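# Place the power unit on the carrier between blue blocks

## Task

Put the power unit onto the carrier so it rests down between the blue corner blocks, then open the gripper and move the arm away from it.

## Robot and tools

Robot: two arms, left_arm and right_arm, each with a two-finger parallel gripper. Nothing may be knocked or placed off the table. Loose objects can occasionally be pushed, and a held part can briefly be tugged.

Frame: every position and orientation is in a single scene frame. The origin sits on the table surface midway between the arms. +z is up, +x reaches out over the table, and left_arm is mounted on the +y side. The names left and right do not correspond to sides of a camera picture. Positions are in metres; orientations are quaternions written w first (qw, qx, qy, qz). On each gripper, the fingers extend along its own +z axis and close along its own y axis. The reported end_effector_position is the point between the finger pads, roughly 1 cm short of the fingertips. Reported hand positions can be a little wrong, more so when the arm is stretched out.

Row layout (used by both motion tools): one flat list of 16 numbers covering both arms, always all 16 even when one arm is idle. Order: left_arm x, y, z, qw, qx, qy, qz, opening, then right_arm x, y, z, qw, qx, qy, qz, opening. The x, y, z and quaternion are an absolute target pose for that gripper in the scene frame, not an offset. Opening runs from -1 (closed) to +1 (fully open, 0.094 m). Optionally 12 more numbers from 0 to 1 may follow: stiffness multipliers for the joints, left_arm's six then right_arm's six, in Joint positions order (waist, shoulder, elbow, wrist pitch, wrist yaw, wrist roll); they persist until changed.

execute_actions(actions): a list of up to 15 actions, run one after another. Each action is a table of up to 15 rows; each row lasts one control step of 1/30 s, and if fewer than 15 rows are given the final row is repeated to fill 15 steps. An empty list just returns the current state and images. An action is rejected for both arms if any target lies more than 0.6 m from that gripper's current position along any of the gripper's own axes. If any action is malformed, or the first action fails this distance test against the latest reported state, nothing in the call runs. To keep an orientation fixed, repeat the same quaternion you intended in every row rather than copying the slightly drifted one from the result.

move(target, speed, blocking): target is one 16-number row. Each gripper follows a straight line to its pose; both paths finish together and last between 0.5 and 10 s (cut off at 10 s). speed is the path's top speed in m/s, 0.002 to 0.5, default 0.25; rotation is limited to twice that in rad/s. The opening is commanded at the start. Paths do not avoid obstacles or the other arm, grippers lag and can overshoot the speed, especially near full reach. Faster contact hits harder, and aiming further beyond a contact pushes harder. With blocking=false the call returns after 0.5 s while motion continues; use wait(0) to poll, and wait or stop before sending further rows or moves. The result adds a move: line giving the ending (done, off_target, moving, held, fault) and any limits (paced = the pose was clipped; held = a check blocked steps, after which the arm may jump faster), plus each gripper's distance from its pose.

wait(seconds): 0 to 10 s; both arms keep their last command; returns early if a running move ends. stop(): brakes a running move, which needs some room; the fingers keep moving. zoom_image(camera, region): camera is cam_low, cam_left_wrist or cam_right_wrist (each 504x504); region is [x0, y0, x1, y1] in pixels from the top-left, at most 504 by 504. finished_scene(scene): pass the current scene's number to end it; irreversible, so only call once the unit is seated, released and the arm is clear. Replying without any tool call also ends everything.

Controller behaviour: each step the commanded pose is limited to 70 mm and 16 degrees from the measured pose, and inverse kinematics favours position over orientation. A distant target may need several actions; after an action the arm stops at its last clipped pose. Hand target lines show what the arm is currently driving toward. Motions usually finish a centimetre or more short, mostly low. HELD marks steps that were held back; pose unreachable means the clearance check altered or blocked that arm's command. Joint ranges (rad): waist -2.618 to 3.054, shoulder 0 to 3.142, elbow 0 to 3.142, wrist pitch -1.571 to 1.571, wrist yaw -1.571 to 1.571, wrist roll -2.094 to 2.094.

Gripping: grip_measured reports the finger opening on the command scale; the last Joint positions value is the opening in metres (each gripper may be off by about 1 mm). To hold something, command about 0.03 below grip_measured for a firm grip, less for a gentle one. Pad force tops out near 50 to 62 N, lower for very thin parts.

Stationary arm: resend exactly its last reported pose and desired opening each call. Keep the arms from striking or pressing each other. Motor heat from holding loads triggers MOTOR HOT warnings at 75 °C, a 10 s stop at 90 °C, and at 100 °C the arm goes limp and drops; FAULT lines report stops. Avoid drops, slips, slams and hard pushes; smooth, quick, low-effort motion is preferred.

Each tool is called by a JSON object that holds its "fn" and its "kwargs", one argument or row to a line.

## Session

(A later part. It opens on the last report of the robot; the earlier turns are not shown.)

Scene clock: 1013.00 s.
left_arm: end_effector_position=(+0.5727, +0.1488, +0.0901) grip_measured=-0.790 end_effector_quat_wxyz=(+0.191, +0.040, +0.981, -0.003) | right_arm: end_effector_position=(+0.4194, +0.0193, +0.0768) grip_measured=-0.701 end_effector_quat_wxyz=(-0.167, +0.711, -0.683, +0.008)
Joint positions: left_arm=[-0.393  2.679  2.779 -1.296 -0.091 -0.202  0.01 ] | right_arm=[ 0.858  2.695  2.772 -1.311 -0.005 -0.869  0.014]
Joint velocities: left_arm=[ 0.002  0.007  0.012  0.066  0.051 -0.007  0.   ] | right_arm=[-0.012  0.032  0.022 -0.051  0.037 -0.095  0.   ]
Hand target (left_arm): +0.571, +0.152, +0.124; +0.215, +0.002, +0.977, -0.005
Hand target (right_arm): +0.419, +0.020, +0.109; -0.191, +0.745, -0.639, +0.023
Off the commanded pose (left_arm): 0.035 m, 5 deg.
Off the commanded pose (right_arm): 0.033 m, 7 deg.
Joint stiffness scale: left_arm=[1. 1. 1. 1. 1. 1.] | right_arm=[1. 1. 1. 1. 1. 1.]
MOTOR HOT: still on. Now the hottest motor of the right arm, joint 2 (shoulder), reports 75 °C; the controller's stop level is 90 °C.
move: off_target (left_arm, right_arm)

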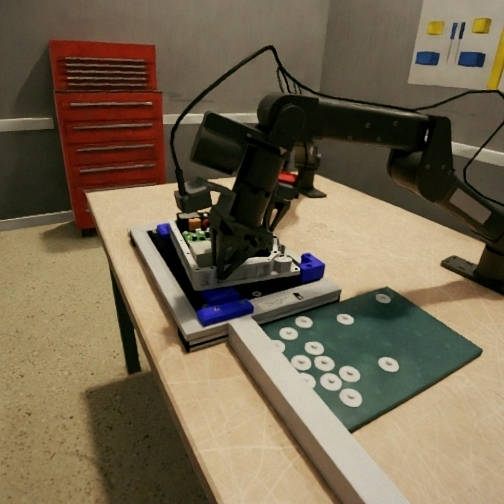

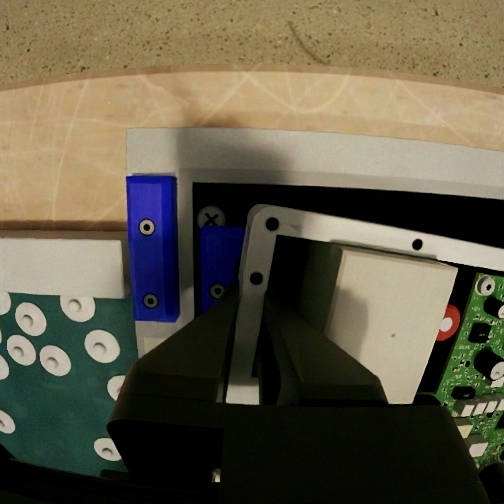

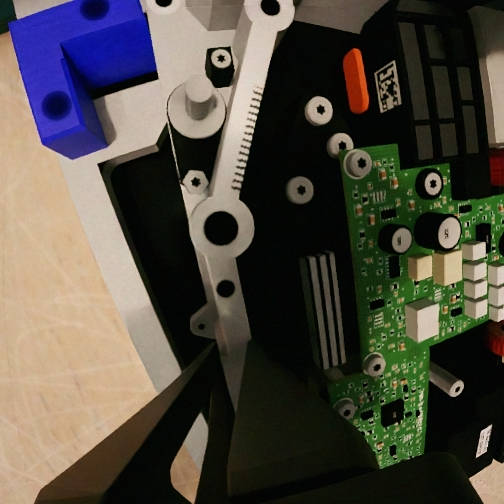

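{"fn": "move", "kwargs": {
  "target": [0.572,0.150,0.165,0.2,0.03,0.98,0,-1,0.419,0.0204,0.15,-0.172,0.72,-0.67,0.01,-1],
  "speed": 0.03
}}

Scene clock: 1020.27 s.
left_arm: end_effector_position=(+0.5538, +0.1525, +0.1076) grip_measured=-0.803 end_effector_quat_wxyz=(+0.170, +0.033, +0.985, +0.001) | right_arm: end_effector_position=(+0.4105, +0.0127, +0.0918) grip_measured=-0.713 end_effector_quat_wxyz=(-0.158, +0.711, -0.685, +0.001)
Joint positions: left_arm=[-0.397  2.659  2.829 -1.411 -0.092 -0.223  0.009] | right_arm=[ 0.856  2.684  2.82  -1.39  -0.018 -0.866  0.013]
Joint velocities: left_arm=[ 0.002 -0.007  0.002  0.022 -0.037 -0.081  0.   ] | right_arm=[-0.012 -0.002 -0.012  0.051 -0.007 -0.007 -0.001]
Hand target (left_arm): +0.566, +0.152, +0.164; +0.243, +0.031, +0.969, -0.011
Hand target (right_arm): +0.416, +0.018, +0.149; -0.221, +0.713, -0.665, +0.014
Off the commanded pose (left_arm): 0.060 m, 3 deg.
Off the commanded pose (right_arm): 0.059 m, 3 deg.
Joint stiffness scale: left_arm=[1. 1. 1. 1. 1. 1.] | right_arm=[1. 1. 1. 1. 1. 1.]
MOTOR HOT: a motor of the left arm reached 75 °C. Now the hottest motor of the left arm, joint 2 (shoulder), reports 75 °C. The controller's stop level is 90 °C. To cool a motor, set the load down, stop pushing, or move to a pose that needs little force.
MOTOR HOT: still on. Now the hottest motor of the right arm, joint 2 (shoulder), reports 79 °C; the controller's stop level is 90 °C.
elbow stopped short (left arm): the move would have taken joint 3 (elbow) straighter than the controller allows; a more bent joint 3 avoids this.
elbow stopped short (right arm): the move would have taken joint 3 (elbow) straighter than the controller allows; a more bent joint 3 avoids this.
move: off_target (left_arm, right_arm)

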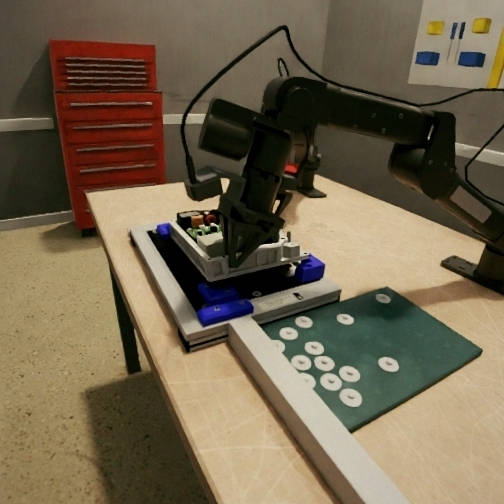

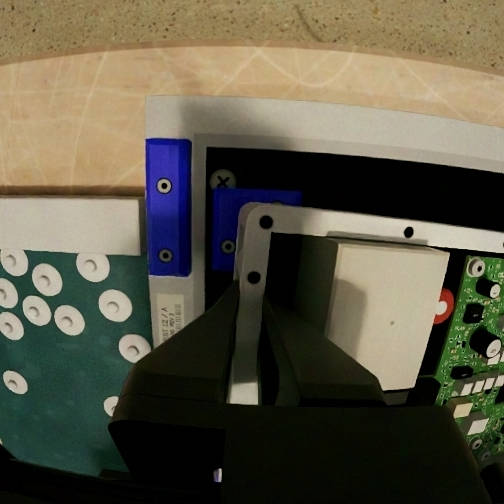

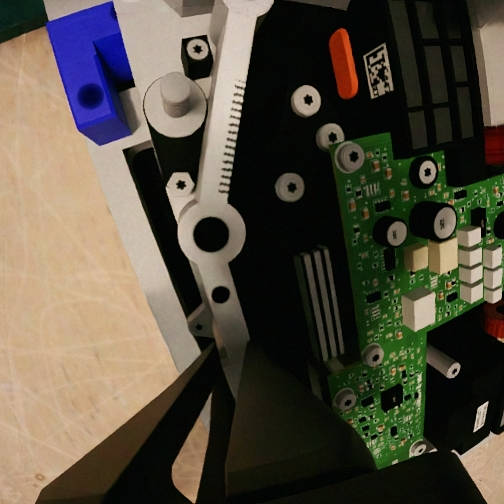

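{"fn": "move", "kwargs": {
  "target": [0.555,0.13,0.15,0.2,0.03,0.98,0,-1,0.41,-0.01,0.135,-0.172,0.72,-0.67,0.01,-1],
  "speed": 0.02
}}

{"fn": "move", "kwargs": {
  "target": [0.555,0.13,0.085,0.2,0.03,0.98,0,-1,0.41,-0.01,0.07,-0.172,0.72,-0.67,0.01,-1],
  "speed": 0.02
}}

Scene clock: 1029.80 s.
left_arm: end_effector_position=(+0.5411, +0.1414, +0.1002) grip_measured=-0.803 end_effector_quat_wxyz=(+0.152, +0.014, +0.988, +0.010) | right_arm: end_effector_position=(+0.4042, -0.0054, +0.0875) grip_measured=-0.726 end_effector_quat_wxyz=(-0.132, +0.722, -0.679, -0.000)
Joint positions: left_arm=[-0.43   2.668  2.829 -1.448 -0.113 -0.294  0.009] | right_arm=[ 0.837  2.596  2.644 -1.356 -0.026 -0.91   0.013]
Joint velocities: left_arm=[ 0.007 -0.002 -0.002 -0.007 -0.037  0.037 -0.001] | right_arm=[-0.017  0.012 -0.007  0.022 -0.037  0.007  0.001]
Hand target (left_arm): +0.551, +0.132, +0.150; +0.217, +0.030, +0.976, -0.005
Hand target (right_arm): +0.409, -0.010, +0.133; -0.172, +0.721, -0.671, +0.010
Off the commanded pose (left_arm): 0.053 m, 6 deg.
Off the commanded pose (right_arm): 0.048 m, 5 deg.
Joint stiffness scale: left_arm=[1. 1. 1. 1. 1. 1.] | right_arm=[1. 1. 1. 1. 1. 1.]
MOTOR HOT: still on. Now the hottest motor of the left arm, joint 2 (shoulder), reports 82 °C; the controller's stop level is 90 °C.
MOTOR HOT: still on. Now the hottest motor of the right arm, joint 2 (shoulder), reports 87 °C; the controller's stop level is 90 °C.
elbow stopped short (left arm): the move would have taken joint 3 (elbow) straighter than the controller allows; a more bent joint 3 avoids this.
move: off_target (left_arm, right_arm)

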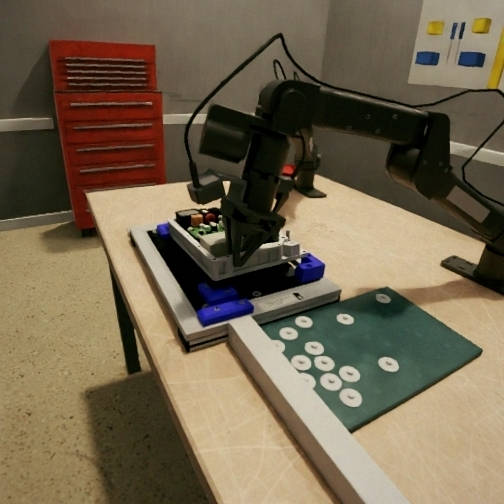

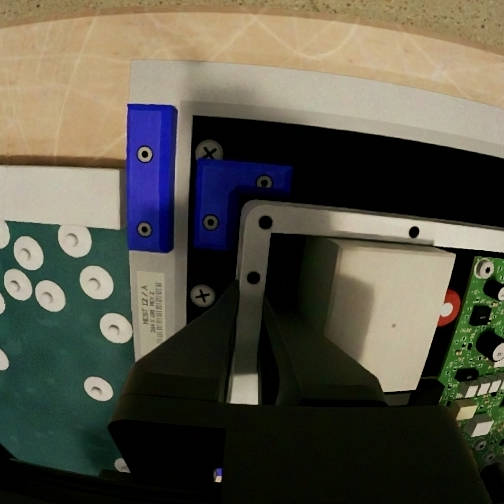

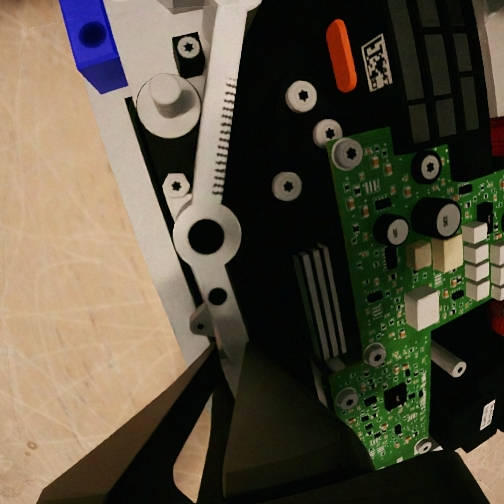

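Scene clock: 1032.67 s.
left_arm: end_effector_position=(+0.5398, +0.1439, +0.0702) grip_measured=-0.798 end_effector_quat_wxyz=(+0.148, +0.008, +0.989, +0.005) | right_arm: end_effector_position=(+0.4030, -0.0029, +0.0654) grip_measured=-0.732 end_effector_quat_wxyz=(-0.166, +0.727, -0.666, -0.003)
Joint positions: left_arm=[-0.423  2.535  2.45  -1.207 -0.103 -0.299  0.01 ] | right_arm=[ 0.837  2.429  2.224 -1.034 -0.041 -0.931  0.013]
Joint velocities: left_arm=[ 0.002 -0.027 -0.017  0.007 -0.007 -0.066  0.001] | right_arm=[ 0.012  0.012 -0.022  0.007  0.022 -0.051 -0.   ]
Hand target (left_arm): +0.554, +0.130, +0.087; +0.196, +0.029, +0.980, +0.001
Hand target (right_arm): +0.410, -0.010, +0.070; -0.172, +0.721, -0.671, +0.010
Off the commanded pose (left_arm): 0.025 m, 7 deg.
Off the commanded pose (right_arm): 0.011 m, 2 deg.
Joint stiffness scale: left_arm=[1. 1. 1. 1. 1. 1.] | right_arm=[1. 1. 1. 1. 1. 1.]
MOTOR HOT: still on. Now the hottest motor of the left arm, joint 2 (shoulder), reports 82 °C; the controller's stop level is 90 °C.
MOTOR HOT: still on. Now the hottest motor of the right arm, joint 2 (shoulder), reports 86 °C; the controller's stop level is 90 °C.
move: off_target (left_arm, right_arm)

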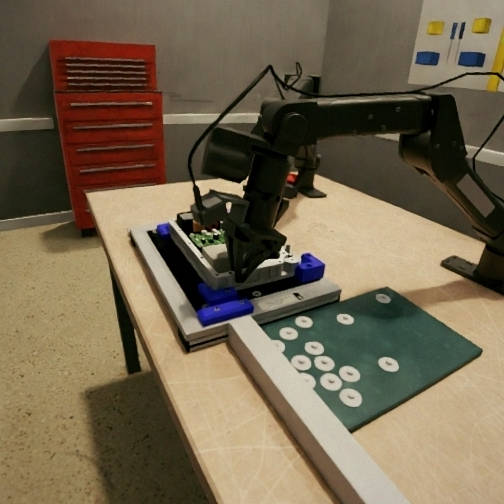

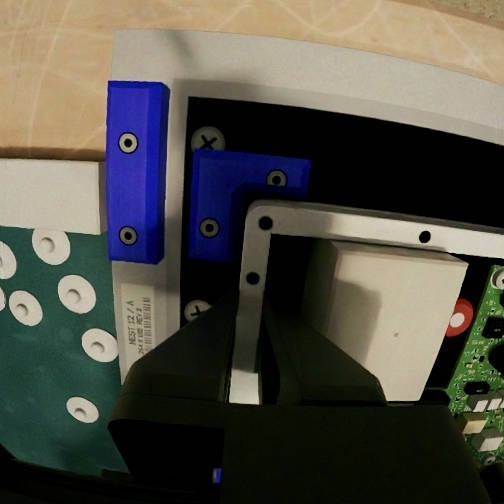

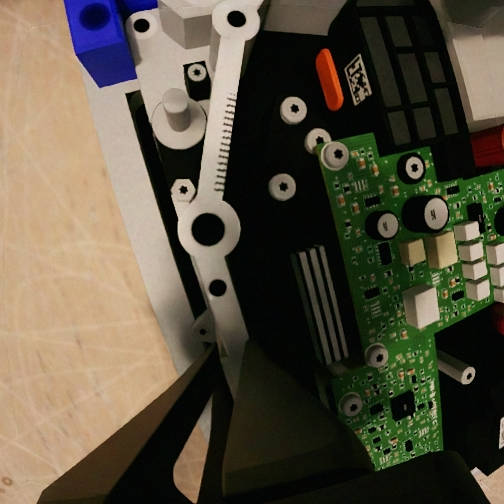

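Seated. Release and clear.

{"fn": "move", "kwargs": {
  "target": [0.54,0.144,0.072,0.148,0.008,0.989,0,-0.35,0.403,-0.003,0.067,-0.166,0.727,-0.666,0,-0.2],
  "speed": 0.03
}}

{"fn": "move", "kwargs": {
  "target": [0.53,0.16,0.12,0.148,0.008,0.989,0,-0.35,0.39,-0.03,0.115,-0.15,0.78,-0.6,0,-0.2],
  "speed": 0.06
}}

{"fn": "move", "kwargs": {
  "target": [0.35,0.25,0.2,0.05,0,0.998,0,-0.35,0.3,-0.22,0.2,-0.05,0.8,-0.6,0,-0.2],
  "speed": 0.15
}}

{"fn": "finished_scene", "kwargs": {
  "scene": 1
}}

Scene clock: 1043.53 s.
left_arm: end_effector_position=(+0.5394, +0.1460, +0.0700) grip_measured=-0.352 end_effector_quat_wxyz=(+0.147, +0.007, +0.989, +0.008) | right_arm: end_effector_position=(+0.4030, -0.0029, +0.0655) grip_measured=-0.202 end_effector_quat_wxyz=(-0.166, +0.727, -0.666, -0.003)
Joint positions: left_arm=[-0.421  2.534  2.449 -1.21  -0.106 -0.299  0.03 ] | right_arm=[ 0.837  2.429  2.224 -1.034 -0.041 -0.931  0.037]
Joint velocities: left_arm=[-0.007  0.007 -0.002 -0.066 -0.11  -0.022  0.   ] | right_arm=[-0.002  0.002 -0.012  0.007  0.051 -0.007 -0.   ]
Hand target (left_arm): +0.540, +0.144, +0.072; +0.148, +0.008, +0.989, -0.000
Hand target (right_arm): +0.403, -0.003, +0.067; -0.166, +0.727, -0.666, +0.000
Off the commanded pose (left_arm): 0.003 m, 1 deg.
Off the commanded pose (right_arm): 0.002 m, 0 deg.
Joint stiffness scale: left_arm=[1. 1. 1. 1. 1. 1.] | right_arm=[1. 1. 1. 1. 1. 1.]
MOTOR HOT: still on. Now the hottest motor of the left arm, joint 2 (shoulder), reports 81 °C; the controller's stop level is 90 °C.
MOTOR HOT: still on. Now the hottest motor of the right arm, joint 2 (shoulder), reports 81 °C; the controller's stop level is 90 °C.
move: done

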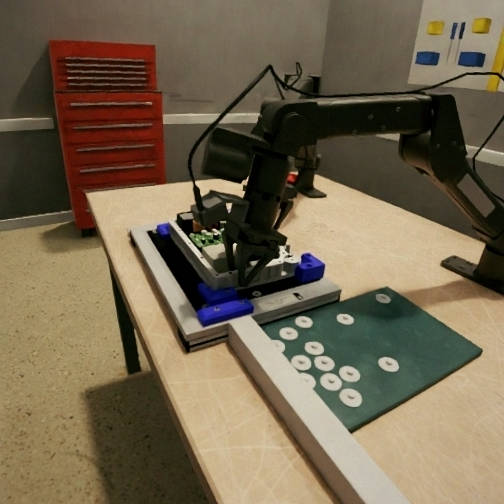

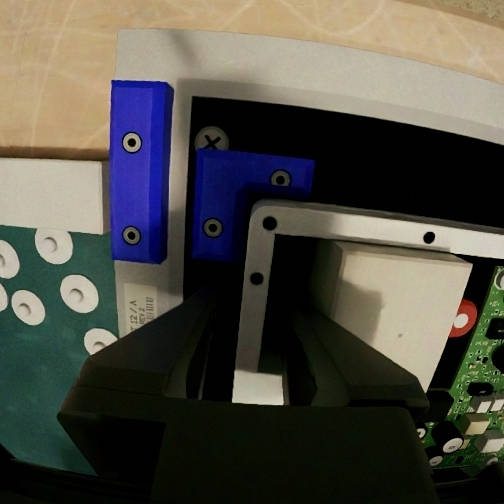

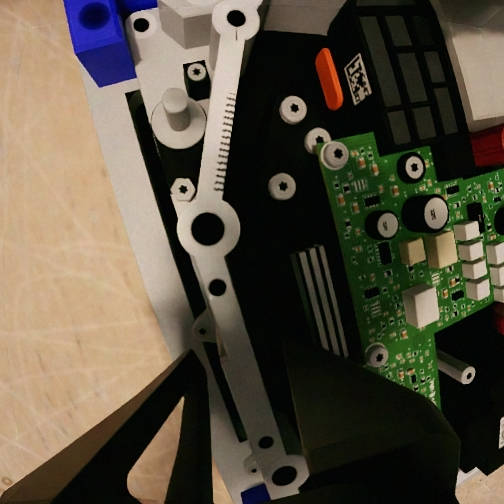

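Scene clock: 1045.43 s.
left_arm: end_effector_position=(+0.5237, +0.1567, +0.0958) grip_measured=-0.351 end_effector_quat_wxyz=(+0.125, +0.011, +0.992, +0.009) | right_arm: end_effector_position=(+0.3883, -0.0276, +0.1035) grip_measured=-0.202 end_effector_quat_wxyz=(-0.143, +0.785, -0.603, +0.005)
Joint positions: left_arm=[-0.406  2.514  2.527 -1.35  -0.091 -0.281  0.03 ] | right_arm=[ 0.816  2.354  2.258 -1.192 -0.051 -1.124  0.037]
Joint velocities: left_arm=[ 0.007  0.002 -0.022 -0.022 -0.022 -0.022 -0.   ] | right_arm=[-0.007 -0.012 -0.002 -0.051 -0.007  0.007 -0.001]
Hand target (left_arm): +0.528, +0.160, +0.120; +0.149, +0.008, +0.989, +0.000
Hand target (right_arm): +0.389, -0.030, +0.115; -0.151, +0.783, -0.603, +0.000
Off the commanded pose (left_arm): 0.025 m, 3 deg.
Off the commanded pose (right_arm): 0.012 m, 1 deg.
Joint stiffness scale: left_arm=[1. 1. 1. 1. 1. 1.] | right_arm=[1. 1. 1. 1. 1. 1.]
MOTOR HOT: still on. Now the hottest motor of the left arm, joint 2 (shoulder), reports 81 °C; the controller's stop level is 90 °C.
MOTOR HOT: still on. Now the hottest motor of the right arm, joint 2 (shoulder), reports 81 °C; the controller's stop level is 90 °C.
move: off_target (left_arm, right_arm)

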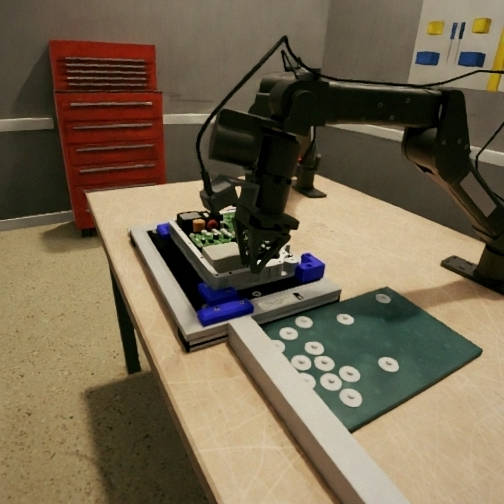

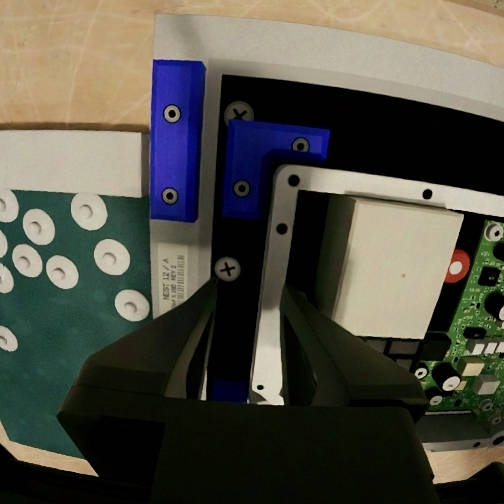

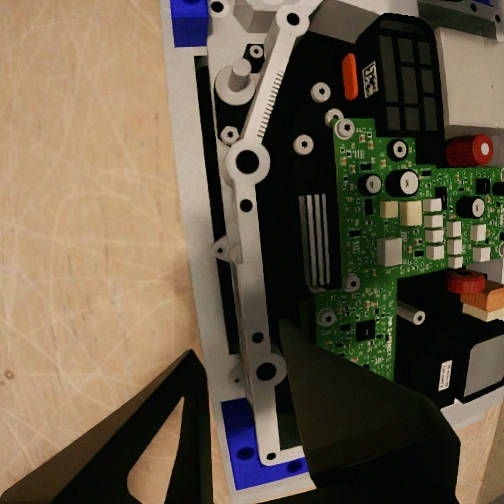

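Scene clock: 1047.47 s.
left_arm: end_effector_position=(+0.3537, +0.2445, +0.1960) grip_measured=-0.351 end_effector_quat_wxyz=(+0.052, -0.000, +0.999, +0.004) | right_arm: end_effector_position=(+0.3031, -0.2124, +0.2001) grip_measured=-0.202 end_effector_quat_wxyz=(-0.061, +0.797, -0.600, +0.003)
Joint positions: left_arm=[-0.285  1.807  1.839 -1.501 -0.027 -0.191  0.03 ] | right_arm=[ 0.567  1.8    1.845 -1.504 -0.051 -1.399  0.037]
Joint velocities: left_arm=[ 0.002 -0.027  0.007  0.037 -0.037  0.066  0.   ] | right_arm=[-0.007 -0.012 -0.012  0.022  0.081 -0.051 -0.   ]
Hand target (left_arm): +0.348, +0.247, +0.198; +0.051, -0.000, +0.999, +0.001
Hand target (right_arm): +0.297, -0.218, +0.199; -0.051, +0.798, -0.600, +0.000
Off the commanded pose (left_arm): 0.008 m, 0 deg.
Off the commanded pose (right_arm): 0.008 m, 1 deg.
Joint stiffness scale: left_arm=[1. 1. 1. 1. 1. 1.] | right_arm=[1. 1. 1. 1. 1. 1.]
MOTOR HOT: still on. Now the hottest motor of the left arm, joint 2 (shoulder), reports 80 °C; the controller's stop level is 90 °C.
MOTOR HOT: still on. Now the hottest motor of the right arm, joint 2 (shoulder), reports 79 °C; the controller's stop level is 90 °C.
move: done

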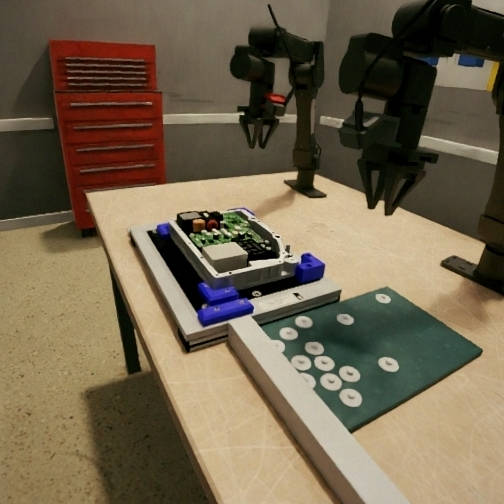

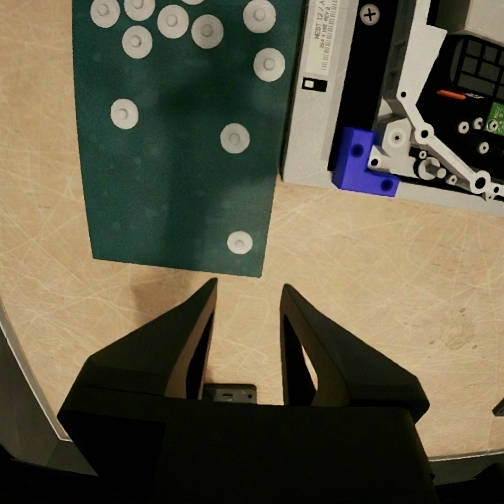

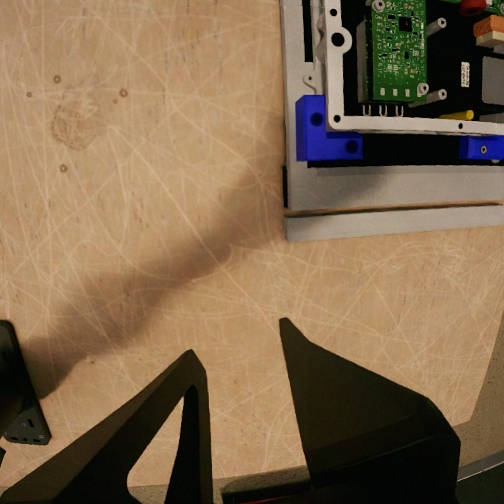

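The scene is finished: the task was done.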